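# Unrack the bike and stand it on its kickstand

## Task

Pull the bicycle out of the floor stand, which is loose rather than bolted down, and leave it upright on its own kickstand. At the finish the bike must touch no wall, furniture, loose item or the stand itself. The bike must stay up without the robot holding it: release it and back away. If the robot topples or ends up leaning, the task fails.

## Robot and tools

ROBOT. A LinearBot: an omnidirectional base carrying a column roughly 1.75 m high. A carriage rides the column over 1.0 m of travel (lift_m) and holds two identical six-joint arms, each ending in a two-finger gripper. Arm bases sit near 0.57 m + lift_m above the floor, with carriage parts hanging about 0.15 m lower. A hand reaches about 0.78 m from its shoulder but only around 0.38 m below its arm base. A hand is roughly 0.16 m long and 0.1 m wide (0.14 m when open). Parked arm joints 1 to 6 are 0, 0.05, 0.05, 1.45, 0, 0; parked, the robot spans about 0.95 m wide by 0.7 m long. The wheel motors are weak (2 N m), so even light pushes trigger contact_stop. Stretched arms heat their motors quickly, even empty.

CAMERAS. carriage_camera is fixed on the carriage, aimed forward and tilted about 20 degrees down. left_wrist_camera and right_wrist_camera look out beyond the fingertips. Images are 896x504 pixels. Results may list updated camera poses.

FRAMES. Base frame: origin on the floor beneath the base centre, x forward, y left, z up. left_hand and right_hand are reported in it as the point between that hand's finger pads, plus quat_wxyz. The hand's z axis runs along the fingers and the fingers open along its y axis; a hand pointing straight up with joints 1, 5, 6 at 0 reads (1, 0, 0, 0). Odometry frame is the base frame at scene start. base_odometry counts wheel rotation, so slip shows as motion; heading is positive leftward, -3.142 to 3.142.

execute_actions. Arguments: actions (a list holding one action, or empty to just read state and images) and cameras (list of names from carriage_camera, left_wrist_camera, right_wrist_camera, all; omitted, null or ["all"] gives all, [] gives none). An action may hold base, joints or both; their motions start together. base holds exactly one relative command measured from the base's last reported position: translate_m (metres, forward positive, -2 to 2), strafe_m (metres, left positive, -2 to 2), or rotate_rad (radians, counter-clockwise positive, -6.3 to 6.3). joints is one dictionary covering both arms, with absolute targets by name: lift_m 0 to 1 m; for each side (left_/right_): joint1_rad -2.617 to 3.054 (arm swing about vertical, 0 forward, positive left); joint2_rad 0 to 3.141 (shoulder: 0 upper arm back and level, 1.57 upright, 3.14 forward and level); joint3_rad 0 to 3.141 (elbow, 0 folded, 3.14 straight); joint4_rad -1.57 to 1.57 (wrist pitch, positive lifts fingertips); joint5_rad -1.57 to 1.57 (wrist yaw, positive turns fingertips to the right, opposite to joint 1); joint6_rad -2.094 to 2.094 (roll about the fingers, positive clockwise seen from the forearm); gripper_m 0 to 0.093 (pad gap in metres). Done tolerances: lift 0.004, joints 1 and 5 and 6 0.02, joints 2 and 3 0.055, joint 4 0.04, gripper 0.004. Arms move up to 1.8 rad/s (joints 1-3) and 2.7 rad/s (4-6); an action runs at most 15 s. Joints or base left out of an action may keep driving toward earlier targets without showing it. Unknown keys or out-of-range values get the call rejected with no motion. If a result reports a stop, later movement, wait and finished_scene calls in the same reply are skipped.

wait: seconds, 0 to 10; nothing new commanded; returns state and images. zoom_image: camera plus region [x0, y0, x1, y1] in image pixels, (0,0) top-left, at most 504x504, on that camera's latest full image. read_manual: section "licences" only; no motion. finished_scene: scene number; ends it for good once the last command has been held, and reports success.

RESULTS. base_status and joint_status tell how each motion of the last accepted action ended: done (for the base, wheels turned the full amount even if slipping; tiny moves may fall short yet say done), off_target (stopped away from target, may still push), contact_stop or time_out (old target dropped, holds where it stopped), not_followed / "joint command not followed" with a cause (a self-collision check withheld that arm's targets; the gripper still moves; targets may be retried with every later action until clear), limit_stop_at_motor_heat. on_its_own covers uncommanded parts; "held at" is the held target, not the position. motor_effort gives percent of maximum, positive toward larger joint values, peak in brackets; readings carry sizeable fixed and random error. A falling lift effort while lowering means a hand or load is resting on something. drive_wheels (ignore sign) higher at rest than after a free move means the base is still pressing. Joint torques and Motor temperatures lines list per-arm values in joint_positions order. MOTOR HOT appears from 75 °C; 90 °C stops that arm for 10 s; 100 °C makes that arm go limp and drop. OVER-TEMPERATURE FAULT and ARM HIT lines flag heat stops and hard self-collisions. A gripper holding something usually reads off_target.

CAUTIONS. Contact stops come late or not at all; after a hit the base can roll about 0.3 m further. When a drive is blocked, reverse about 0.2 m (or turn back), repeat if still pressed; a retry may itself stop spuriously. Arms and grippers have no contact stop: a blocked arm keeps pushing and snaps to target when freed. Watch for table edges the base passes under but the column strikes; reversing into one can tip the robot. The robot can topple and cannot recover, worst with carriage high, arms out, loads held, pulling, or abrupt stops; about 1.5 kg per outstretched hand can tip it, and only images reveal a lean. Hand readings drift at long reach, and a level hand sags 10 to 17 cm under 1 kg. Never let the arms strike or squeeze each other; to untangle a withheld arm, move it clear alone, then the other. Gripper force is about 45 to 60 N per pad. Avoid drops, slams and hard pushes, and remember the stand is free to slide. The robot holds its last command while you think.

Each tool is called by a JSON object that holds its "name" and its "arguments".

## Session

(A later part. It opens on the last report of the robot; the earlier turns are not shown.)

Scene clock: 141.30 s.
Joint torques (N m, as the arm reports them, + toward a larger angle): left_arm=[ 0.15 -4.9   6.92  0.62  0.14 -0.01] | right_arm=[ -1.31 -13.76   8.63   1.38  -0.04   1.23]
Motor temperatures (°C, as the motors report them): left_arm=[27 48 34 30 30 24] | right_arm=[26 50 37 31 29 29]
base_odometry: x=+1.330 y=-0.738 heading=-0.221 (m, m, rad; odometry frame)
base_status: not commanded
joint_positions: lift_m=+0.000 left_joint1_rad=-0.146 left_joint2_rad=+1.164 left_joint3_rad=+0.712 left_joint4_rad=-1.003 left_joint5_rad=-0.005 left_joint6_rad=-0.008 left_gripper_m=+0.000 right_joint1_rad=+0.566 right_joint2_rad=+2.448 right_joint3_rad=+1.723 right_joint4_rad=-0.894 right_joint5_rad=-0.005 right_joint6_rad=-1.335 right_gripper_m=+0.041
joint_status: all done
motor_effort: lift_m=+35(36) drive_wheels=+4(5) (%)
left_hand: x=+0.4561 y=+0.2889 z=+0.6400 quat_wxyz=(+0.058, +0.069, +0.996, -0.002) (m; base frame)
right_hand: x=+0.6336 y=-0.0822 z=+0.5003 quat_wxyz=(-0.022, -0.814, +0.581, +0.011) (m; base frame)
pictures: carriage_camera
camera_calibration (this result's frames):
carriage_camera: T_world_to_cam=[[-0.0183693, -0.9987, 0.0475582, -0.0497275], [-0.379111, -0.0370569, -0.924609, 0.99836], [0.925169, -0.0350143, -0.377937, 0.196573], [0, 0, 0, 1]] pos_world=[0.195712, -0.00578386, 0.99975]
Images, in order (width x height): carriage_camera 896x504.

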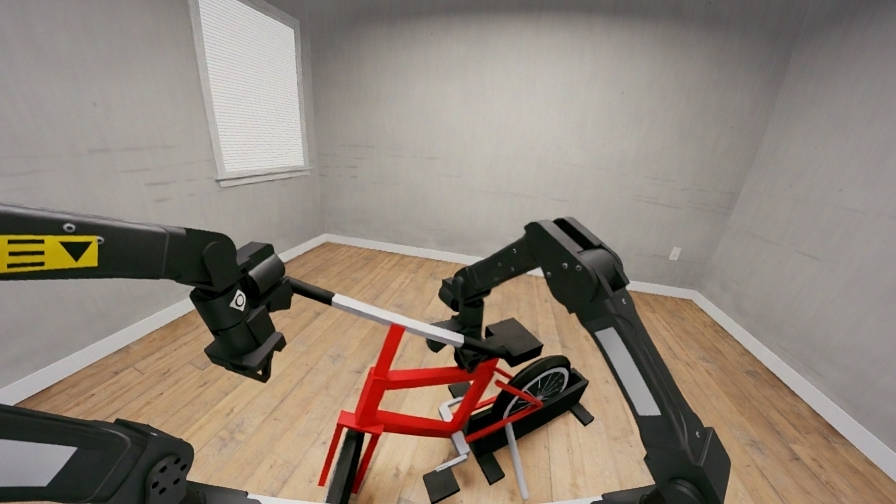

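Now push forward, keeping height near 0.65.

{"name": "execute_actions", "arguments": {"actions": [{"joints":{"left_joint2_rad":2.2,"left_joint3_rad":1.85,"left_joint4_rad":-0.8,"left_joint1_rad":-0.3}}], "cameras": ["carriage_camera"]}}

Scene clock: 147.13 s.
Joint torques (N m, as the arm reports them, + toward a larger angle): left_arm=[  0.15 -14.51  10.98   1.31   0.17  -0.01] | right_arm=[  0.1  -13.88   8.07   1.14   0.1    0.96]
Motor temperatures (°C, as the motors report them): left_arm=[27 47 34 30 29 24] | right_arm=[26 51 37 30 28 30]
base_odometry: x=+1.330 y=-0.738 heading=-0.221 (m, m, rad; odometry frame)
base_status: not commanded
joint_positions: lift_m=+0.000 left_joint1_rad=-0.297 left_joint2_rad=+2.195 left_joint3_rad=+1.828 left_joint4_rad=-0.824 left_joint5_rad=-0.008 left_joint6_rad=-0.007 left_gripper_m=+0.000 right_joint1_rad=+0.552 right_joint2_rad=+2.448 right_joint3_rad=+1.731 right_joint4_rad=-0.862 right_joint5_rad=-0.017 right_joint6_rad=-1.308 right_gripper_m=+0.040
joint_status: all done
motor_effort: lift_m=+36(36) drive_wheels=+4(5) (%)
left_hand: x=+0.7609 y=+0.1663 z=+0.6484 quat_wxyz=(+0.187, +0.141, +0.972, -0.025) (m; base frame)
right_hand: x=+0.6451 y=-0.0800 z=+0.5019 quat_wxyz=(-0.001, -0.801, +0.598, +0.009) (m; base frame)
pictures: carriage_camera
camera_calibration (this result's frames):
carriage_camera: T_world_to_cam=[[-0.0183693, -0.9987, 0.0475582, -0.0497276], [-0.379111, -0.0370569, -0.924609, 0.99836], [0.925169, -0.0350143, -0.377937, 0.196574], [0, 0, 0, 1]] pos_world=[0.195712, -0.00578386, 0.99975]
Images, in order (width x height): carriage_camera 896x504.

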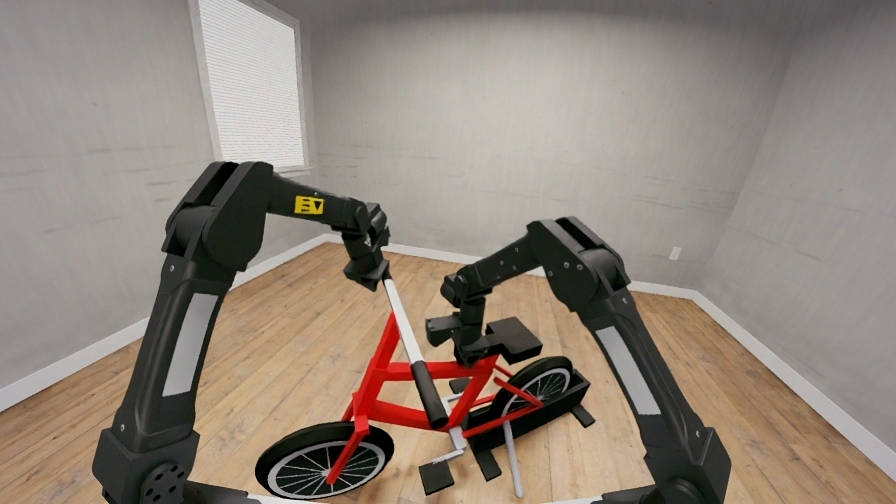

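{"name": "execute_actions", "arguments": {"actions": [{"base":{"strafe_m":0.2},"joints":{"right_joint1_rad":0.55}}], "cameras": []}}

{"name": "execute_actions", "arguments": {"actions": [{"base":{"translate_m":-0.07},"joints":{"right_joint1_rad":0.55}}], "cameras": ["carriage_camera"]}}

Scene clock: 162.60 s.
Joint torques (N m, as the arm reports them, + toward a larger angle): left_arm=[  0.25 -14.57  11.02   1.16   0.16  -0.02] | right_arm=[ -1.14 -14.09   8.04   1.13   0.08   0.84]
Motor temperatures (°C, as the motors report them): left_arm=[27 50 36 31 29 24] | right_arm=[26 52 38 30 28 30]
base_odometry: x=+1.363 y=-0.587 heading=-0.220 (m, m, rad; odometry frame)
base_status: strafe_m contact_stop (by the wheels' count: +0.154 of +0.200)
joint_positions: lift_m=+0.000 left_joint1_rad=-0.299 left_joint2_rad=+2.195 left_joint3_rad=+1.828 left_joint4_rad=-0.806 left_joint5_rad=-0.007 left_joint6_rad=-0.007 left_gripper_m=+0.000 right_joint1_rad=+0.563 right_joint2_rad=+2.451 right_joint3_rad=+1.731 right_joint4_rad=-0.857 right_joint5_rad=-0.013 right_joint6_rad=-1.292 right_gripper_m=+0.039
joint_status: all done
motor_effort: lift_m=+36(36) drive_wheels=+3(55) (%)
left_hand: x=+0.7645 y=+0.1640 z=+0.6501 quat_wxyz=(+0.196, +0.142, +0.970, -0.027) (m; base frame)
right_hand: x=+0.6432 y=-0.0758 z=+0.5006 quat_wxyz=(-0.001, -0.800, +0.600, +0.007) (m; base frame)
pictures: none
No camera images: the call's "cameras" was empty. Leave "cameras" out to get every camera's image.

not run: a stop came earlier in this reply.

{"name": "execute_actions", "arguments": {"actions": [{"base":{"translate_m":-0.05},"joints":{"right_joint1_rad":0.55}}], "cameras": []}}

{"name": "execute_actions", "arguments": {"actions": [{"base":{"strafe_m":0.2},"joints":{"right_joint1_rad":0.55}}], "cameras": ["carriage_camera"]}}

Scene clock: 171.17 s.
Joint torques (N m, as the arm reports them, + toward a larger angle): left_arm=[  0.27 -14.57  11.08   1.14   0.15  -0.02] | right_arm=[  1.49 -14.6    7.76   0.44  -0.22   1.07]
Motor temperatures (°C, as the motors report them): left_arm=[27 52 37 31 28 24] | right_arm=[26 53 38 29 28 29]
base_odometry: x=+1.314 y=-0.576 heading=-0.219 (m, m, rad; odometry frame)
base_status: done
joint_positions: lift_m=+0.000 left_joint1_rad=-0.299 left_joint2_rad=+2.195 left_joint3_rad=+1.828 left_joint4_rad=-0.804 left_joint5_rad=-0.007 left_joint6_rad=-0.007 left_gripper_m=+0.000 right_joint1_rad=+0.538 right_joint2_rad=+2.454 right_joint3_rad=+1.736 right_joint4_rad=-0.778 right_joint5_rad=+0.007 right_joint6_rad=-1.318 right_gripper_m=+0.039
joint_status: all done
motor_effort: lift_m=+36(36) drive_wheels=+9(45) (%)
left_hand: x=+0.7650 y=+0.1639 z=+0.6503 quat_wxyz=(+0.197, +0.142, +0.970, -0.027) (m; base frame)
right_hand: x=+0.6687 y=-0.0777 z=+0.5011 quat_wxyz=(+0.033, -0.800, +0.599, -0.018) (m; base frame)
pictures: none
No camera images: the call's "cameras" was empty. Leave "cameras" out to get every camera's image.

Scene clock: 172.57 s.
Joint torques (N m, as the arm reports them, + toward a larger angle): left_arm=[  0.21 -14.62  10.84   1.15   0.14  -0.02] | right_arm=[  6.34 -14.7    7.41   0.37  -0.74   0.28]
Motor temperatures (°C, as the motors report them): left_arm=[27 52 37 31 28 24] | right_arm=[26 53 38 29 28 29]
base_odometry: x=+1.334 y=-0.488 heading=-0.219 (m, m, rad; odometry frame)
base_status: strafe_m contact_stop (by the wheels' count: +0.090 of +0.200)
joint_positions: lift_m=+0.000 left_joint1_rad=-0.297 left_joint2_rad=+2.195 left_joint3_rad=+1.830 left_joint4_rad=-0.804 left_joint5_rad=-0.006 left_joint6_rad=-0.007 left_gripper_m=+0.000 right_joint1_rad=+0.487 right_joint2_rad=+2.455 right_joint3_rad=+1.739 right_joint4_rad=-0.765 right_joint5_rad=+0.054 right_joint6_rad=-1.228 right_gripper_m=+0.039
joint_status: right_joint1_rad off_target (ended at +0.487, target +0.550)
motor_effort: lift_m=+35(36) drive_wheels=+10(63) (%)
left_hand: x=+0.7656 y=+0.1641 z=+0.6511 quat_wxyz=(+0.197, +0.141, +0.970, -0.027) (m; base frame)
right_hand: x=+0.6874 y=-0.1037 z=+0.5017 quat_wxyz=(+0.032, -0.755, +0.654, -0.041) (m; base frame)
pictures: carriage_camera
camera_calibration (this result's frames):
carriage_camera: T_world_to_cam=[[-0.0183693, -0.9987, 0.0475582, -0.0497276], [-0.379111, -0.0370569, -0.924609, 0.99836], [0.925169, -0.0350143, -0.377937, 0.196574], [0, 0, 0, 1]] pos_world=[0.195712, -0.00578386, 0.99975]
Images, in order (width x height): carriage_camera 896x504.

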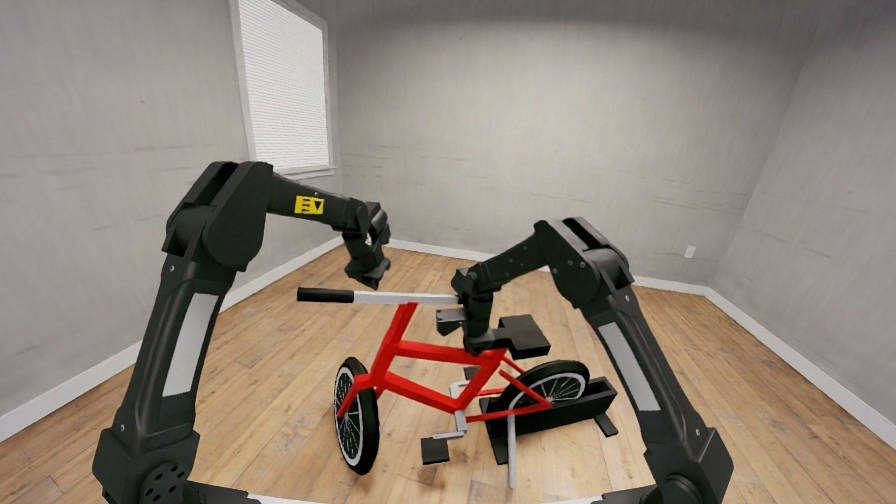

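{"name": "execute_actions", "arguments": {"actions": [{"joints":{"left_joint1_rad":0.6,"left_joint2_rad":1.9,"left_joint3_rad":1.8,"right_joint1_rad":0.49}}], "cameras": []}}

{"name": "execute_actions", "arguments": {"actions": [{"joints":{"left_joint2_rad":1.15,"left_joint3_rad":0.7,"left_joint4_rad":-1.0}}], "cameras": []}}

{"name": "execute_actions", "arguments": {"actions": [{"joints":{"left_joint1_rad":-0.1}}], "cameras": []}}

{"name": "execute_actions", "arguments": {"actions": [{"joints":{"left_joint2_rad":2.2,"left_joint3_rad":1.85,"left_joint4_rad":-0.8,"left_joint1_rad":-0.3}}], "cameras": ["carriage_camera","left_wrist_camera"]}}

Scene clock: 190.80 s.
Joint torques (N m, as the arm reports them, + toward a larger angle): left_arm=[  0.03 -12.08   9.04   1.46   0.09  -0.02] | right_arm=[  1.35 -14.73   7.66   0.34  -0.62   0.31]
Motor temperatures (°C, as the motors report them): left_arm=[27 54 38 31 28 24] | right_arm=[27 55 38 28 28 28]
base_odometry: x=+1.334 y=-0.488 heading=-0.219 (m, m, rad; odometry frame)
base_status: not commanded
joint_positions: lift_m=+0.000 left_joint1_rad=+0.605 left_joint2_rad=+1.895 left_joint3_rad=+1.802 left_joint4_rad=-0.793 left_joint5_rad=-0.001 left_joint6_rad=-0.007 left_gripper_m=+0.000 right_joint1_rad=+0.479 right_joint2_rad=+2.456 right_joint3_rad=+1.739 right_joint4_rad=-0.761 right_joint5_rad=+0.047 right_joint6_rad=-1.233 right_gripper_m=+0.039
joint_status: all done
motor_effort: lift_m=+36(36) drive_wheels=+8(11) (%)
left_hand: x=+0.6861 y=+0.6055 z=+0.7916 quat_wxyz=(+0.321, -0.284, +0.898, +0.099) (m; base frame)
right_hand: x=+0.6894 y=-0.1058 z=+0.5014 quat_wxyz=(+0.034, -0.754, +0.655, -0.039) (m; base frame)
pictures: none
No camera images: the call's "cameras" was empty. Leave "cameras" out to get every camera's image.

Scene clock: 192.30 s.
Joint torques (N m, as the arm reports them, + toward a larger angle): left_arm=[ 0.   -5.15  7.05  0.64  0.1  -0.01] | right_arm=[  1.32 -14.77   7.63   0.34  -0.65   0.32]
Motor temperatures (°C, as the motors report them): left_arm=[27 54 38 31 28 24] | right_arm=[27 55 38 28 28 28]
base_odometry: x=+1.334 y=-0.488 heading=-0.219 (m, m, rad; odometry frame)
base_status: not commanded
joint_positions: lift_m=+0.000 left_joint1_rad=+0.605 left_joint2_rad=+1.166 left_joint3_rad=+0.711 left_joint4_rad=-1.005 left_joint5_rad=-0.001 left_joint6_rad=-0.007 left_gripper_m=+0.000 right_joint1_rad=+0.479 right_joint2_rad=+2.456 right_joint3_rad=+1.739 right_joint4_rad=-0.761 right_joint5_rad=+0.047 right_joint6_rad=-1.233 right_gripper_m=+0.039
joint_status: all done
motor_effort: lift_m=+36(35) drive_wheels=+9(8) (%)
left_hand: x=+0.4234 y=+0.4238 z=+0.6391 quat_wxyz=(+0.053, -0.301, +0.952, +0.017) (m; base frame)
right_hand: x=+0.6894 y=-0.1058 z=+0.5014 quat_wxyz=(+0.034, -0.754, +0.655, -0.039) (m; base frame)
pictures: none
No camera images: the call's "cameras" was empty. Leave "cameras" out to get every camera's image.

Scene clock: 193.53 s.
Joint torques (N m, as the arm reports them, + toward a larger angle): left_arm=[ 0.16 -5.12  7.06  0.61  0.09 -0.03] | right_arm=[  1.34 -14.78   7.63   0.34  -0.65   0.32]
Motor temperatures (°C, as the motors report them): left_arm=[27 53 38 31 28 24] | right_arm=[27 55 38 28 28 28]
base_odometry: x=+1.334 y=-0.488 heading=-0.219 (m, m, rad; odometry frame)
base_status: not commanded
joint_positions: lift_m=+0.000 left_joint1_rad=-0.096 left_joint2_rad=+1.166 left_joint3_rad=+0.711 left_joint4_rad=-1.003 left_joint5_rad=-0.001 left_joint6_rad=-0.007 left_gripper_m=+0.000 right_joint1_rad=+0.479 right_joint2_rad=+2.456 right_joint3_rad=+1.739 right_joint4_rad=-0.761 right_joint5_rad=+0.047 right_joint6_rad=-1.233 right_gripper_m=+0.039
joint_status: all done
motor_effort: lift_m=+36(36) drive_wheels=+8(7) (%)
left_hand: x=+0.4566 y=+0.2977 z=+0.6391 quat_wxyz=(+0.056, +0.044, +0.997, -0.002) (m; base frame)
right_hand: x=+0.6894 y=-0.1058 z=+0.5014 quat_wxyz=(+0.034, -0.754, +0.655, -0.039) (m; base frame)
pictures: none
No camera images: the call's "cameras" was empty. Leave "cameras" out to get every camera's image.

Scene clock: 195.07 s.
Joint torques (N m, as the arm reports them, + toward a larger angle): left_arm=[-7.25 -6.05 11.69  4.08  1.56 -0.18] | right_arm=[ 12.35 -17.86   5.81  -0.83  -1.53  -1.04]
Motor temperatures (°C, as the motors report them): left_arm=[27 52 38 33 28 24] | right_arm=[27 56 38 28 28 28]
base_odometry: x=+1.334 y=-0.488 heading=-0.218 (m, m, rad; odometry frame)
base_status: not commanded
joint_positions: lift_m=+0.000 left_joint1_rad=-0.195 left_joint2_rad=+2.106 left_joint3_rad=+1.815 left_joint4_rad=-1.152 left_joint5_rad=-0.139 left_joint6_rad=+0.007 left_gripper_m=+0.000 right_joint1_rad=+0.368 right_joint2_rad=+2.488 right_joint3_rad=+1.763 right_joint4_rad=-0.617 right_joint5_rad=+0.125 right_joint6_rad=-1.079 right_gripper_m=+0.045
joint_status: left_joint1_rad off_target (ended at -0.195, target -0.300); left_joint2_rad off_target (ended at +2.106, target +2.200); left_joint4_rad off_target (ended at -1.152, target -0.800); the others done
motor_effort: lift_m=+35(35) drive_wheels=-24(24) (%)
left_hand: x=+0.7016 y=+0.2542 z=+0.6669 quat_wxyz=(+0.070, +0.096, +0.991, +0.063) (m; base frame)
right_hand: x=+0.7494 y=-0.1529 z=+0.4997 quat_wxyz=(+0.085, -0.651, +0.748, -0.098) (m; base frame)
pictures: carriage_camera, left_wrist_camera
camera_calibration (this result's frames):
carriage_camera: T_world_to_cam=[[-0.0183693, -0.9987, 0.0475582, -0.0497282], [-0.379111, -0.0370569, -0.924609, 0.998372], [0.925169, -0.0350143, -0.377937, 0.196578], [0, 0, 0, 1]] pos_world=[0.195712, -0.00578386, 0.999763]
left_wrist_camera: T_world_to_cam=[[-0.184482, -0.970818, -0.153229, 0.482436], [-0.872654, 0.0900733, 0.47996, 0.277789], [-0.452152, 0.22226, -0.863805, 0.965243], [0, 0, 0, 1]] pos_world=[0.767851, 0.228802, 0.774377]
Images, in order (width x height): carriage_camera 896x504, left_wrist_camera 896x504.

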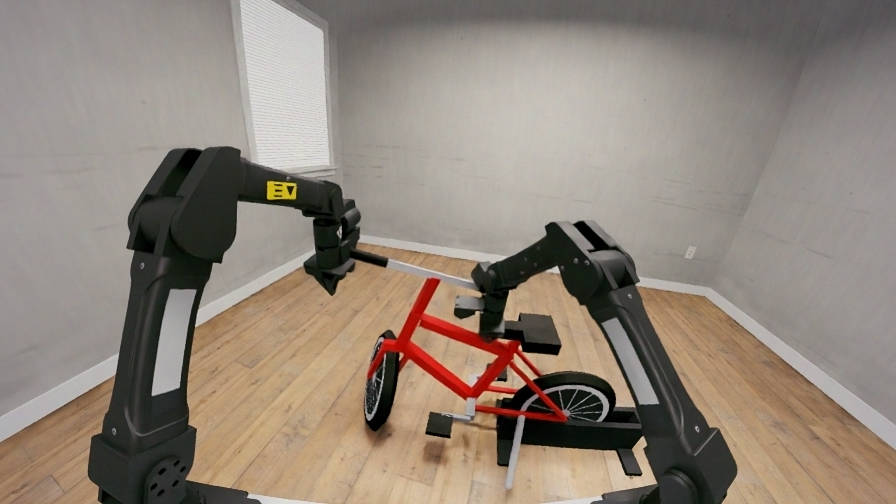

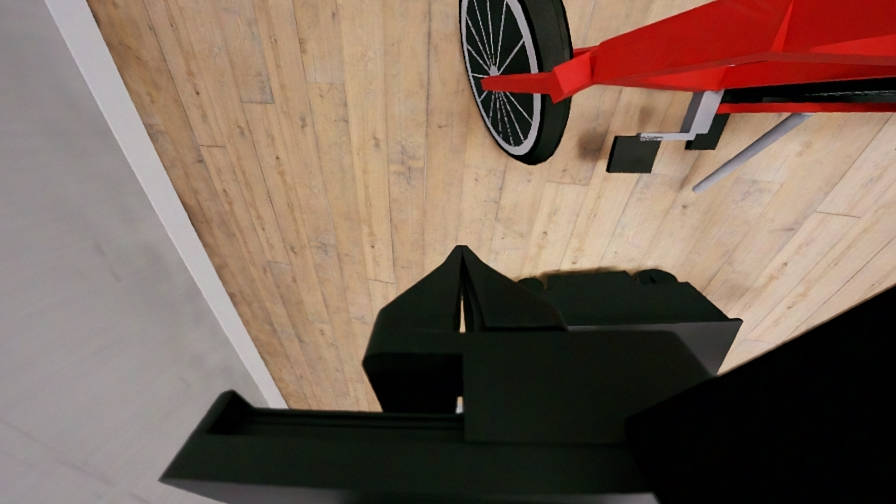

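{"name": "execute_actions", "arguments": {"actions": [{"joints":{"left_joint1_rad":0.5,"left_joint2_rad":1.9,"left_joint3_rad":1.8,"left_joint4_rad":-0.8,"right_joint1_rad":0.37,"right_joint6_rad":-1.1,"right_joint2_rad":2.47,"right_joint3_rad":1.76,"right_joint4_rad":-0.65}}], "cameras": []}}

{"name": "execute_actions", "arguments": {"actions": [{"joints":{"left_joint2_rad":2.5,"left_joint3_rad":2.35,"left_joint4_rad":-0.9}}], "cameras": []}}

{"name": "execute_actions", "arguments": {"actions": [{"joints":{"left_joint1_rad":-0.15}}], "cameras": ["carriage_camera"]}}

Scene clock: 217.53 s.
Joint torques (N m, as the arm reports them, + toward a larger angle): left_arm=[  0.39 -11.75   9.22   1.55   0.16  -0.18] | right_arm=[  1.75 -16.39   6.08   0.81  -0.25  -0.34]
Motor temperatures (°C, as the motors report them): left_arm=[32 47 40 53 30 24] | right_arm=[32 63 37 28 29 30]
base_odometry: x=+1.334 y=-0.488 heading=-0.219 (m, m, rad; odometry frame)
base_status: not commanded
joint_positions: lift_m=+0.000 left_joint1_rad=+0.501 left_joint2_rad=+1.890 left_joint3_rad=+1.800 left_joint4_rad=-0.803 left_joint5_rad=-0.007 left_joint6_rad=+0.008 left_gripper_m=+0.000 right_joint1_rad=+0.354 right_joint2_rad=+2.489 right_joint3_rad=+1.769 right_joint4_rad=-0.621 right_joint5_rad=+0.016 right_joint6_rad=-1.059 right_gripper_m=+0.043
joint_status: right_joint6_rad off_target (ended at -1.059, target -1.100); the others done
motor_effort: lift_m=+36(36) drive_wheels=+2(23) (%)
left_hand: x=+0.7110 y=+0.5602 z=+0.7913 quat_wxyz=(+0.321, -0.231, +0.914, +0.087) (m; base frame)
right_hand: x=+0.7465 y=-0.1418 z=+0.4993 quat_wxyz=(+0.105, -0.644, +0.756, -0.047) (m; base frame)
pictures: none
No camera images: the call's "cameras" was empty. Leave "cameras" out to get every camera's image.

Scene clock: 218.80 s.
Joint torques (N m, as the arm reports them, + toward a larger angle): left_arm=[  0.29 -18.41  10.95   1.26   0.15  -0.18] | right_arm=[  1.82 -16.34   6.23   0.8   -0.28  -0.34]
Motor temperatures (°C, as the motors report them): left_arm=[32 47 40 52 30 24] | right_arm=[32 64 37 28 29 30]
base_odometry: x=+1.334 y=-0.488 heading=-0.219 (m, m, rad; odometry frame)
base_status: not commanded
joint_positions: lift_m=+0.000 left_joint1_rad=+0.501 left_joint2_rad=+2.511 left_joint3_rad=+2.330 left_joint4_rad=-0.900 left_joint5_rad=-0.007 left_joint6_rad=+0.008 left_gripper_m=+0.000 right_joint1_rad=+0.354 right_joint2_rad=+2.489 right_joint3_rad=+1.769 right_joint4_rad=-0.621 right_joint5_rad=+0.016 right_joint6_rad=-1.059 right_gripper_m=+0.043
joint_status: all done
motor_effort: lift_m=+35(35) drive_wheels=+4(1) (%)
left_hand: x=+0.7937 y=+0.6055 z=+0.6481 quat_wxyz=(+0.234, -0.238, +0.941, +0.064) (m; base frame)
right_hand: x=+0.7465 y=-0.1418 z=+0.4993 quat_wxyz=(+0.105, -0.644, +0.756, -0.047) (m; base frame)
pictures: none
No camera images: the call's "cameras" was empty. Leave "cameras" out to get every camera's image.

Scene clock: 220.20 s.
Joint torques (N m, as the arm reports them, + toward a larger angle): left_arm=[  0.41 -18.42  10.96   1.21   0.02  -0.17] | right_arm=[  1.95 -16.32   6.21   0.8   -0.26  -0.34]
Motor temperatures (°C, as the motors report them): left_arm=[31 48 40 51 30 24] | right_arm=[32 64 37 28 29 30]
base_odometry: x=+1.334 y=-0.488 heading=-0.219 (m, m, rad; odometry frame)
base_status: not commanded
joint_positions: lift_m=+0.000 left_joint1_rad=-0.151 left_joint2_rad=+2.511 left_joint3_rad=+2.330 left_joint4_rad=-0.895 left_joint5_rad=+0.006 left_joint6_rad=+0.007 left_gripper_m=+0.000 right_joint1_rad=+0.354 right_joint2_rad=+2.489 right_joint3_rad=+1.769 right_joint4_rad=-0.621 right_joint5_rad=+0.014 right_joint6_rad=-1.060 right_gripper_m=+0.043
joint_status: all done
motor_effort: lift_m=+35(36) drive_wheels=+1(3) (%)
left_hand: x=+0.8623 y=+0.2244 z=+0.6486 quat_wxyz=(+0.244, +0.077, +0.967, -0.021) (m; base frame)
right_hand: x=+0.7464 y=-0.1415 z=+0.4993 quat_wxyz=(+0.105, -0.644, +0.756, -0.046) (m; base frame)
pictures: carriage_camera
camera_calibration (this result's frames):
carriage_camera: T_world_to_cam=[[-0.0183693, -0.9987, 0.0475582, -0.0497282], [-0.379111, -0.0370569, -0.924609, 0.998372], [0.925169, -0.0350143, -0.377937, 0.196578], [0, 0, 0, 1]] pos_world=[0.195712, -0.00578386, 0.999763]
Images, in order (width x height): carriage_camera 896x504.

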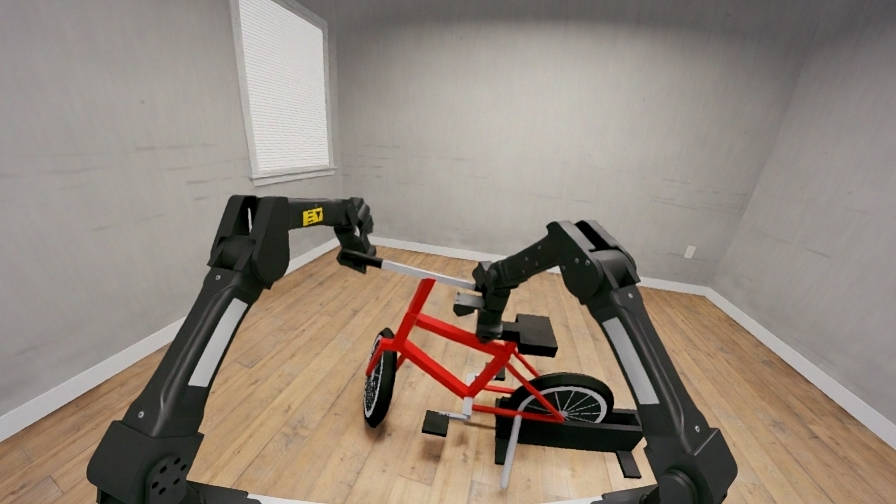

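Behind the bar. Pull moderately.

{"name": "execute_actions", "arguments": {"actions": [{"joints":{"left_joint2_rad":1.95,"left_joint3_rad":1.6,"left_joint4_rad":-0.9,"left_joint1_rad":-0.3}}], "cameras": ["carriage_camera"]}}

Scene clock: 226.43 s.
Joint torques (N m, as the arm reports them, + toward a larger angle): left_arm=[ 0.92 -9.41  2.72  0.21 -0.13 -0.09] | right_arm=[  1.86 -16.2    6.17   0.94  -0.18  -0.32]
Motor temperatures (°C, as the motors report them): left_arm=[31 52 40 46 30 24] | right_arm=[30 64 37 28 28 29]
base_odometry: x=+1.334 y=-0.488 heading=-0.219 (m, m, rad; odometry frame)
base_status: not commanded
joint_positions: lift_m=+0.000 left_joint1_rad=-0.307 left_joint2_rad=+1.911 left_joint3_rad=+1.664 left_joint4_rad=-0.786 left_joint5_rad=+0.020 left_joint6_rad=+0.000 left_gripper_m=+0.000 right_joint1_rad=+0.353 right_joint2_rad=+2.488 right_joint3_rad=+1.769 right_joint4_rad=-0.636 right_joint5_rad=+0.008 right_joint6_rad=-1.062 right_gripper_m=+0.042
joint_status: left_joint3_rad off_target (ended at +1.664, target +1.600); left_joint4_rad off_target (ended at -0.786, target -0.900); the others done
motor_effort: lift_m=+36(35) drive_wheels=+4(2) (%)
left_hand: x=+0.7300 y=+0.1655 z=+0.7307 quat_wxyz=(+0.261, +0.150, +0.952, -0.050) (m; base frame)
right_hand: x=+0.7429 y=-0.1420 z=+0.4990 quat_wxyz=(+0.100, -0.646, +0.756, -0.041) (m; base frame)
pictures: carriage_camera
camera_calibration (this result's frames):
carriage_camera: T_world_to_cam=[[-0.0183693, -0.9987, 0.0475582, -0.0497281], [-0.379111, -0.0370569, -0.924609, 0.998372], [0.925169, -0.0350143, -0.377937, 0.196578], [0, 0, 0, 1]] pos_world=[0.195712, -0.00578386, 0.999763]
Images, in order (width x height): carriage_camera 896x504.

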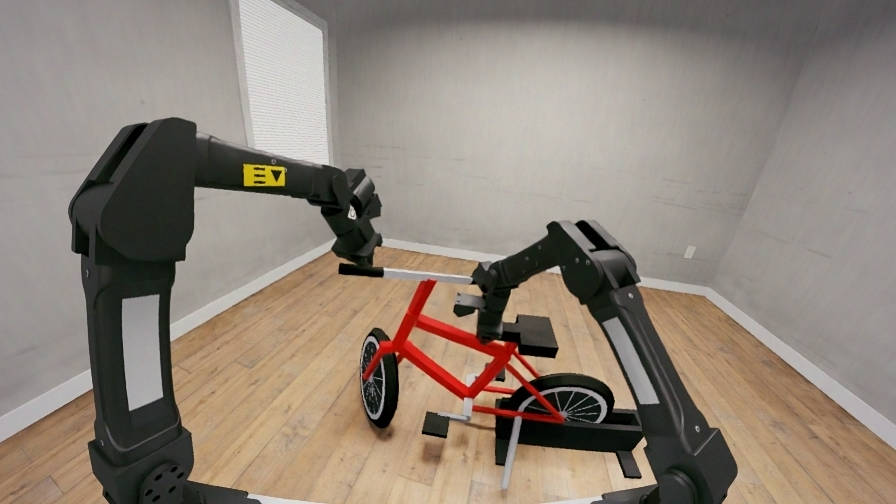

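{"name": "execute_actions", "arguments": {"actions": [{"joints":{"left_joint2_rad":1.95,"left_joint3_rad":1.75,"left_joint4_rad":-1.25,"left_joint1_rad":-0.2,"left_joint6_rad":1.4,"left_gripper_m":0.093}}], "cameras": ["carriage_camera","left_wrist_camera"]}}

Scene clock: 234.47 s.
Joint torques (N m, as the arm reports them, + toward a larger angle): left_arm=[ -0.12 -10.63   7.79   0.49   0.08  -0.02] | right_arm=[  1.9  -15.89   6.15   1.04  -0.11  -0.31]
Motor temperatures (°C, as the motors report them): left_arm=[30 50 38 42 29 24] | right_arm=[29 65 36 28 28 29]
base_odometry: x=+1.334 y=-0.488 heading=-0.219 (m, m, rad; odometry frame)
base_status: not commanded
joint_positions: lift_m=+0.000 left_joint1_rad=-0.193 left_joint2_rad=+1.934 left_joint3_rad=+1.754 left_joint4_rad=-1.241 left_joint5_rad=+0.008 left_joint6_rad=+1.392 left_gripper_m=+0.093 right_joint1_rad=+0.353 right_joint2_rad=+2.484 right_joint3_rad=+1.769 right_joint4_rad=-0.648 right_joint5_rad=+0.002 right_joint6_rad=-1.063 right_gripper_m=+0.042
joint_status: all done
motor_effort: lift_m=+36(35) drive_wheels=+2(3) (%)
left_hand: x=+0.6619 y=+0.2371 z=+0.7135 quat_wxyz=(+0.064, +0.710, +0.700, +0.039) (m; base frame)
right_hand: x=+0.7406 y=-0.1418 z=+0.5001 quat_wxyz=(+0.097, -0.647, +0.756, -0.037) (m; base frame)
pictures: carriage_camera, left_wrist_camera
camera_calibration (this result's frames):
carriage_camera: T_world_to_cam=[[-0.0183693, -0.9987, 0.0475582, -0.0497281], [-0.379111, -0.0370569, -0.924609, 0.998372], [0.925169, -0.0350143, -0.377937, 0.196578], [0, 0, 0, 1]] pos_world=[0.195712, -0.00578386, 0.999763]
left_wrist_camera: T_world_to_cam=[[-0.986961, 0.0173796, -0.160019, 0.767299], [-0.0760208, 0.825956, 0.558585, -0.535594], [0.141877, 0.563466, -0.813865, 0.48158], [0, 0, 0, 1]] pos_world=[0.648253, 0.157688, 0.813899]
Images, in order (width x height): carriage_camera 896x504, left_wrist_camera 896x504.

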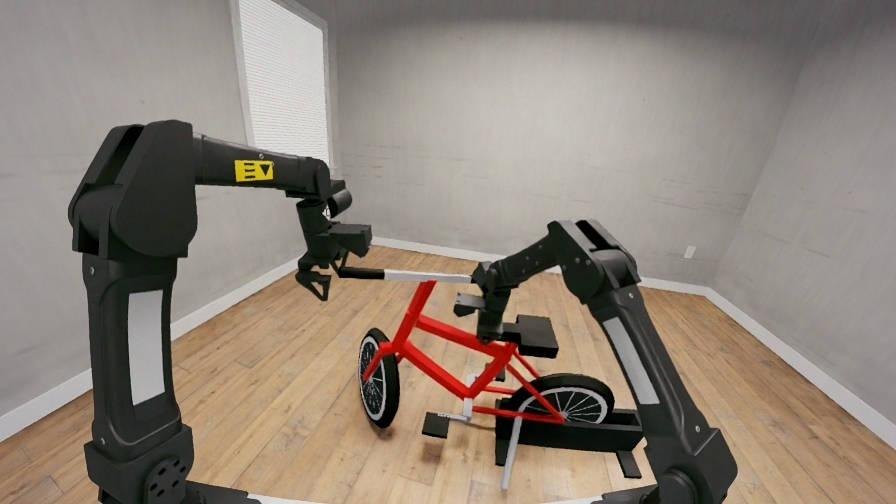

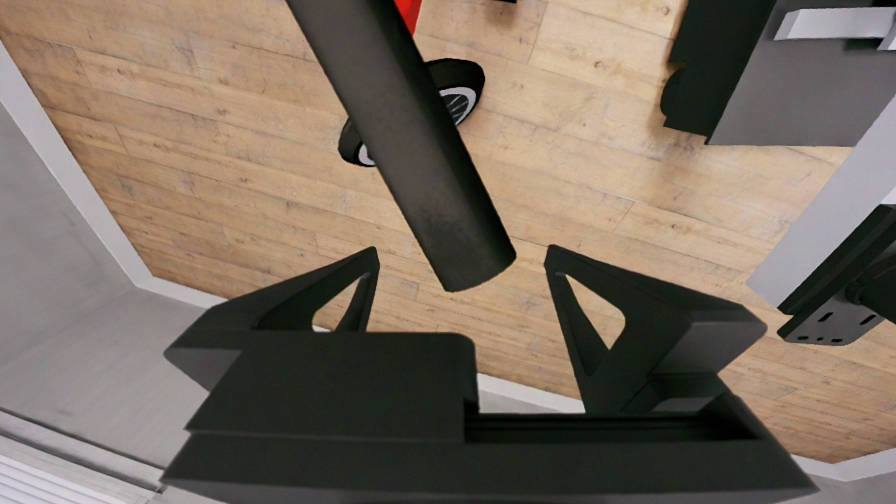

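{"name": "execute_actions", "arguments": {"actions": [{"joints":{"left_joint1_rad":-0.36,"left_joint3_rad":1.66,"left_joint2_rad":1.97,"left_joint6_rad":1.2}}], "cameras": ["left_wrist_camera"]}}

{"name": "execute_actions", "arguments": {"actions": [{"joints":{"left_joint1_rad":-0.6,"left_joint2_rad":1.6,"left_joint3_rad":1.25,"left_joint4_rad":-1.2,"left_joint6_rad":0.4}}], "cameras": ["carriage_camera"]}}

Scene clock: 243.97 s.
Joint torques (N m, as the arm reports them, + toward a larger angle): left_arm=[  0.13 -10.83   6.06   0.29   0.34  -0.07] | right_arm=[  1.92 -15.88   6.14   1.08  -0.09  -0.3 ]
Motor temperatures (°C, as the motors report them): left_arm=[30 50 38 39 29 24] | right_arm=[28 65 36 28 28 29]
base_odometry: x=+1.334 y=-0.488 heading=-0.219 (m, m, rad; odometry frame)
base_status: not commanded
joint_positions: lift_m=+0.000 left_joint1_rad=-0.356 left_joint2_rad=+1.956 left_joint3_rad=+1.680 left_joint4_rad=-1.237 left_joint5_rad=-0.016 left_joint6_rad=+1.198 left_gripper_m=+0.093 right_joint1_rad=+0.352 right_joint2_rad=+2.484 right_joint3_rad=+1.769 right_joint4_rad=-0.652 right_joint5_rad=+0.000 right_joint6_rad=-1.064 right_gripper_m=+0.042
joint_status: all done
motor_effort: lift_m=+37(37) drive_wheels=+3(3) (%)
left_hand: x=+0.6298 y=+0.1839 z=+0.6850 quat_wxyz=(+0.023, +0.701, +0.713, +0.019) (m; base frame)
right_hand: x=+0.7398 y=-0.1422 z=+0.4999 quat_wxyz=(+0.095, -0.647, +0.756, -0.036) (m; base frame)
pictures: left_wrist_camera
camera_calibration (this result's frames):
left_wrist_camera: T_world_to_cam=[[-0.997117, -0.011611, -0.0749909, 0.685437], [-0.0535555, 0.807792, 0.58703, -0.508466], [0.0537611, 0.589353, -0.806085, 0.538387], [0, 0, 0, 1]] pos_world=[0.627285, 0.101394, 0.783872]
Images, in order (width x height): left_wrist_camera 896x504.

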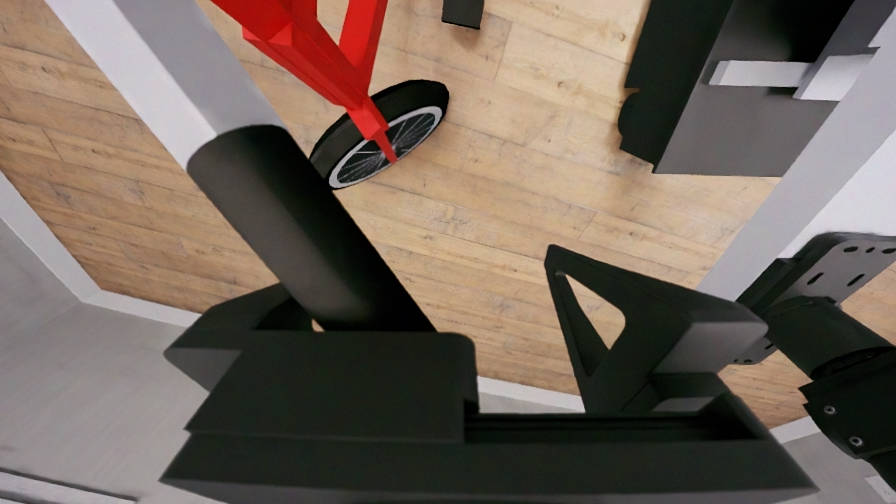

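Scene clock: 245.30 s.
Joint torques (N m, as the arm reports them, + toward a larger angle): left_arm=[ 0.76 -8.56  6.6   0.38  0.23 -0.18] | right_arm=[  1.78 -15.61   6.12   1.34   0.02  -0.25]
Motor temperatures (°C, as the motors report them): left_arm=[29 50 38 39 29 24] | right_arm=[28 65 36 28 28 29]
base_odometry: x=+1.334 y=-0.488 heading=-0.219 (m, m, rad; odometry frame)
base_status: not commanded
joint_positions: lift_m=+0.000 left_joint1_rad=-0.605 left_joint2_rad=+1.602 left_joint3_rad=+1.264 left_joint4_rad=-1.195 left_joint5_rad=-0.010 left_joint6_rad=+0.408 left_gripper_m=+0.093 right_joint1_rad=+0.354 right_joint2_rad=+2.482 right_joint3_rad=+1.769 right_joint4_rad=-0.684 right_joint5_rad=-0.009 right_joint6_rad=-1.070 right_gripper_m=+0.041
joint_status: all done
motor_effort: lift_m=+35(35) drive_wheels=+4(4) (%)
left_hand: x=+0.5058 y=+0.1531 z=+0.6882 quat_wxyz=(+0.019, +0.485, +0.874, +0.003) (m; base frame)
right_hand: x=+0.7321 y=-0.1425 z=+0.4995 quat_wxyz=(+0.083, -0.651, +0.754, -0.026) (m; base frame)
pictures: carriage_camera
camera_calibration (this result's frames):
carriage_camera: T_world_to_cam=[[-0.0183693, -0.9987, 0.0475582, -0.0497281], [-0.379111, -0.0370569, -0.924609, 0.998372], [0.925169, -0.0350143, -0.377937, 0.196578], [0, 0, 0, 1]] pos_world=[0.195712, -0.00578386, 0.999763]
Images, in order (width x height): carriage_camera 896x504.

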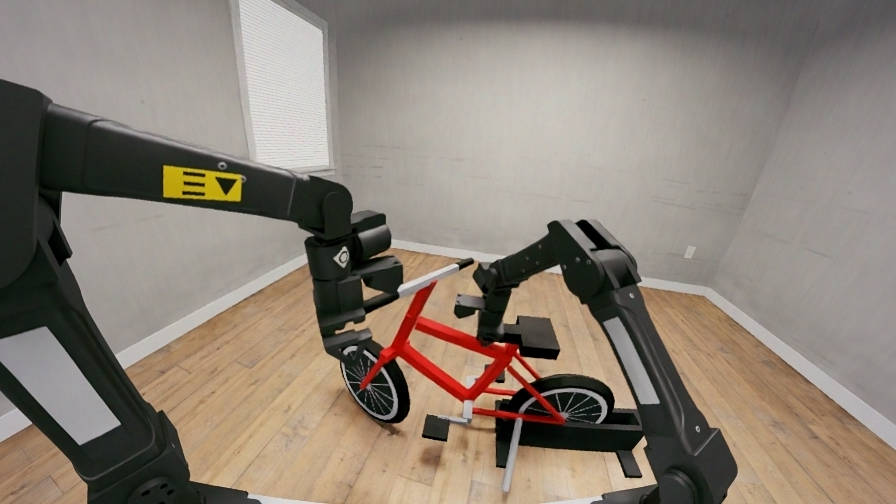

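Working. Close grip and sweep a bit more, then strafe.

{"name": "execute_actions", "arguments": {"actions": [{"joints":{"left_joint1_rad":-0.8,"left_joint6_rad":-0.2,"left_joint2_rad":1.65,"left_gripper_m":0.02}}], "cameras": ["carriage_camera"]}}

{"name": "execute_actions", "arguments": {"actions": [{"base":{"strafe_m":0.2},"joints":{"right_joint1_rad":0.36}}], "cameras": ["carriage_camera"]}}

Scene clock: 253.07 s.
Joint torques (N m, as the arm reports them, + toward a larger angle): left_arm=[ 0.58 -8.16  6.49  0.3   0.11 -0.18] | right_arm=[  1.8  -15.6    6.1    1.33   0.02  -0.25]
Motor temperatures (°C, as the motors report them): left_arm=[29 48 37 38 29 24] | right_arm=[28 65 36 29 28 28]
base_odometry: x=+1.334 y=-0.488 heading=-0.219 (m, m, rad; odometry frame)
base_status: not commanded
joint_positions: lift_m=+0.000 left_joint1_rad=-0.803 left_joint2_rad=+1.644 left_joint3_rad=+1.264 left_joint4_rad=-1.196 left_joint5_rad=-0.004 left_joint6_rad=-0.192 left_gripper_m=+0.020 right_joint1_rad=+0.354 right_joint2_rad=+2.482 right_joint3_rad=+1.769 right_joint4_rad=-0.684 right_joint5_rad=-0.009 right_joint6_rad=-1.070 right_gripper_m=+0.041
joint_status: all done
motor_effort: lift_m=+35(35) drive_wheels=+4(3) (%)
left_hand: x=+0.4681 y=+0.1091 z=+0.6770 quat_wxyz=(-0.001, +0.301, +0.954, +0.003) (m; base frame)
right_hand: x=+0.7321 y=-0.1425 z=+0.4995 quat_wxyz=(+0.083, -0.651, +0.754, -0.026) (m; base frame)
pictures: carriage_camera
camera_calibration (this result's frames):
carriage_camera: T_world_to_cam=[[-0.0183693, -0.9987, 0.0475582, -0.0497281], [-0.379111, -0.0370569, -0.924609, 0.998372], [0.925169, -0.0350143, -0.377937, 0.196578], [0, 0, 0, 1]] pos_world=[0.195712, -0.00578386, 0.999763]
Images, in order (width x height): carriage_camera 896x504.

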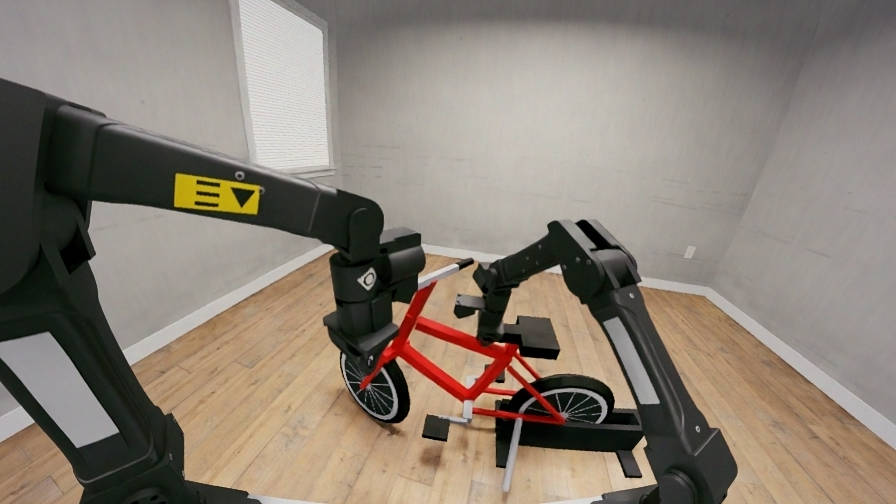

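Scene clock: 255.23 s.
Joint torques (N m, as the arm reports them, + toward a larger angle): left_arm=[ 0.68 -8.18  6.48  0.32  0.1  -0.19] | right_arm=[  6.54 -15.09   6.01   1.79  -1.28  -0.62]
Motor temperatures (°C, as the motors report them): left_arm=[29 48 37 37 29 24] | right_arm=[28 65 36 29 28 28]
base_odometry: x=+1.377 y=-0.293 heading=-0.219 (m, m, rad; odometry frame)
base_status: done
joint_positions: lift_m=+0.000 left_joint1_rad=-0.803 left_joint2_rad=+1.644 left_joint3_rad=+1.264 left_joint4_rad=-1.197 left_joint5_rad=-0.004 left_joint6_rad=-0.192 left_gripper_m=+0.020 right_joint1_rad=+0.295 right_joint2_rad=+2.477 right_joint3_rad=+1.769 right_joint4_rad=-0.735 right_joint5_rad=+0.100 right_joint6_rad=-1.028 right_gripper_m=+0.039
joint_status: right_joint1_rad off_target (ended at +0.295, target +0.360)
motor_effort: lift_m=+36(35) drive_wheels=+7(53) (%)
left_hand: x=+0.4679 y=+0.1093 z=+0.6770 quat_wxyz=(-0.002, +0.301, +0.954, +0.003) (m; base frame)
right_hand: x=+0.7357 y=-0.1912 z=+0.5008 quat_wxyz=(+0.042, -0.610, +0.788, -0.070) (m; base frame)
pictures: carriage_camera
camera_calibration (this result's frames):
carriage_camera: T_world_to_cam=[[-0.0183693, -0.9987, 0.0475582, -0.0497281], [-0.379111, -0.0370569, -0.924609, 0.998372], [0.925169, -0.0350143, -0.377937, 0.196578], [0, 0, 0, 1]] pos_world=[0.195712, -0.00578386, 0.999763]
Images, in order (width x height): carriage_camera 896x504.

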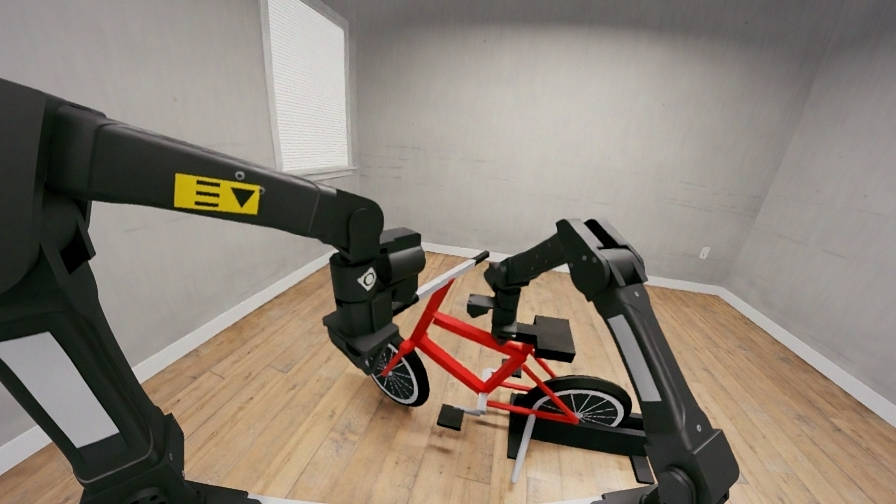

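{"name": "execute_actions", "arguments": {"actions": [{"joints":{"lift_m":0.06,"right_joint1_rad":0.32}}], "cameras": ["carriage_camera"]}}

{"name": "execute_actions", "arguments": {"actions": [{"base":{"strafe_m":0.2},"joints":{"right_joint1_rad":0.32}}], "cameras": ["carriage_camera"]}}

Scene clock: 267.23 s.
Joint torques (N m, as the arm reports them, + toward a larger angle): left_arm=[ 0.6  -8.23  6.48  0.33  0.1  -0.18] | right_arm=[  3.47 -23.66   8.76   0.2   -0.73  -0.58]
Motor temperatures (°C, as the motors report them): left_arm=[29 47 36 36 29 24] | right_arm=[28 65 36 30 28 29]
base_odometry: x=+1.377 y=-0.293 heading=-0.219 (m, m, rad; odometry frame)
base_status: not commanded
joint_positions: lift_m=+0.059 left_joint1_rad=-0.803 left_joint2_rad=+1.645 left_joint3_rad=+1.264 left_joint4_rad=-1.198 left_joint5_rad=-0.004 left_joint6_rad=-0.192 left_gripper_m=+0.020 right_joint1_rad=+0.286 right_joint2_rad=+2.580 right_joint3_rad=+1.731 right_joint4_rad=-0.592 right_joint5_rad=+0.057 right_joint6_rad=-1.034 right_gripper_m=+0.039
joint_status: right_joint1_rad off_target (ended at +0.286, target +0.320); the others done
motor_effort: lift_m=+41(47) drive_wheels=+7(8) (%)
left_hand: x=+0.4675 y=+0.1096 z=+0.7364 quat_wxyz=(-0.003, +0.300, +0.954, +0.003) (m; base frame)
right_hand: x=+0.7326 y=-0.1892 z=+0.5069 quat_wxyz=(+0.050, -0.610, +0.789, -0.050) (m; base frame)
pictures: carriage_camera
camera_calibration (this result's frames):
carriage_camera: T_world_to_cam=[[-0.0183693, -0.9987, 0.0475582, -0.0525615], [-0.379111, -0.0370569, -0.924609, 1.05346], [0.925169, -0.0350143, -0.377937, 0.219095], [0, 0, 0, 1]] pos_world=[0.195712, -0.00578386, 1.05934]
Images, in order (width x height): carriage_camera 896x504.

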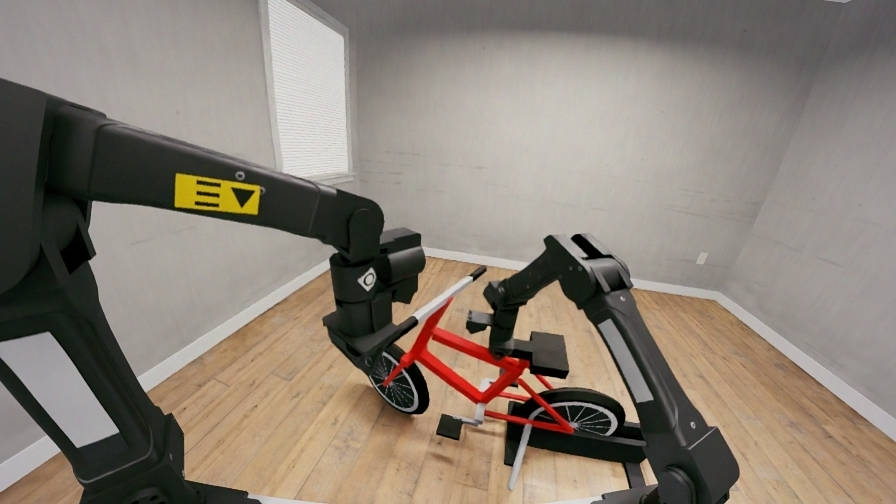

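Scene clock: 268.67 s.
Joint torques (N m, as the arm reports them, + toward a larger angle): left_arm=[ 0.4  -8.21  6.45  0.37  0.09 -0.18] | right_arm=[  3.91 -23.49   8.66   0.43  -0.82  -0.81]
Motor temperatures (°C, as the motors report them): left_arm=[29 46 36 36 29 24] | right_arm=[28 67 36 29 28 29]
base_odometry: x=+1.394 y=-0.213 heading=-0.219 (m, m, rad; odometry frame)
base_status: strafe_m contact_stop (by the wheels' count: +0.082 of +0.200)
joint_positions: lift_m=+0.059 left_joint1_rad=-0.800 left_joint2_rad=+1.645 left_joint3_rad=+1.264 left_joint4_rad=-1.202 left_joint5_rad=-0.004 left_joint6_rad=-0.192 left_gripper_m=+0.020 right_joint1_rad=+0.281 right_joint2_rad=+2.579 right_joint3_rad=+1.731 right_joint4_rad=-0.613 right_joint5_rad=+0.066 right_joint6_rad=-1.002 right_gripper_m=+0.039
joint_status: right_joint1_rad off_target (ended at +0.281, target +0.320)
motor_effort: lift_m=+42(42) drive_wheels=+3(49) (%)
left_hand: x=+0.4675 y=+0.1109 z=+0.7364 quat_wxyz=(-0.004, +0.299, +0.954, +0.004) (m; base frame)
right_hand: x=+0.7292 y=-0.1945 z=+0.5069 quat_wxyz=(+0.039, -0.596, +0.801, -0.050) (m; base frame)
pictures: carriage_camera
camera_calibration (this result's frames):
carriage_camera: T_world_to_cam=[[-0.0183693, -0.9987, 0.0475582, -0.0525615], [-0.379111, -0.0370569, -0.924609, 1.05346], [0.925169, -0.0350143, -0.377937, 0.219095], [0, 0, 0, 1]] pos_world=[0.195712, -0.00578386, 1.05934]
Images, in order (width x height): carriage_camera 896x504.

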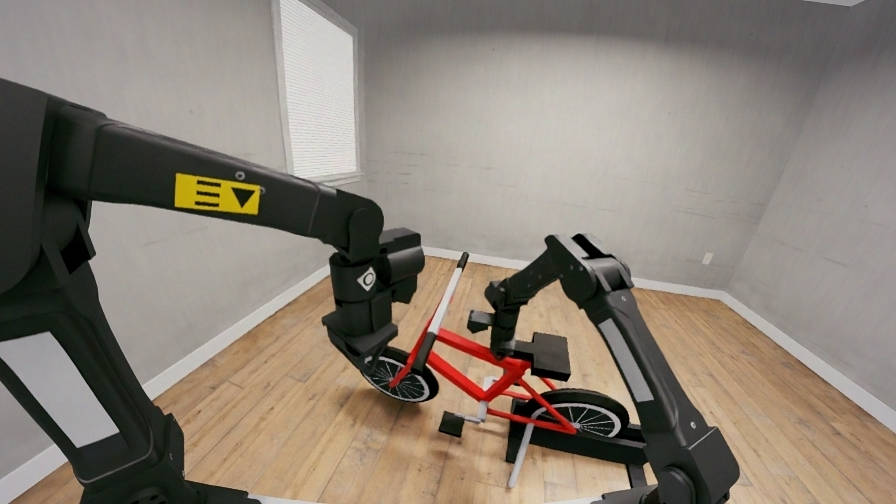

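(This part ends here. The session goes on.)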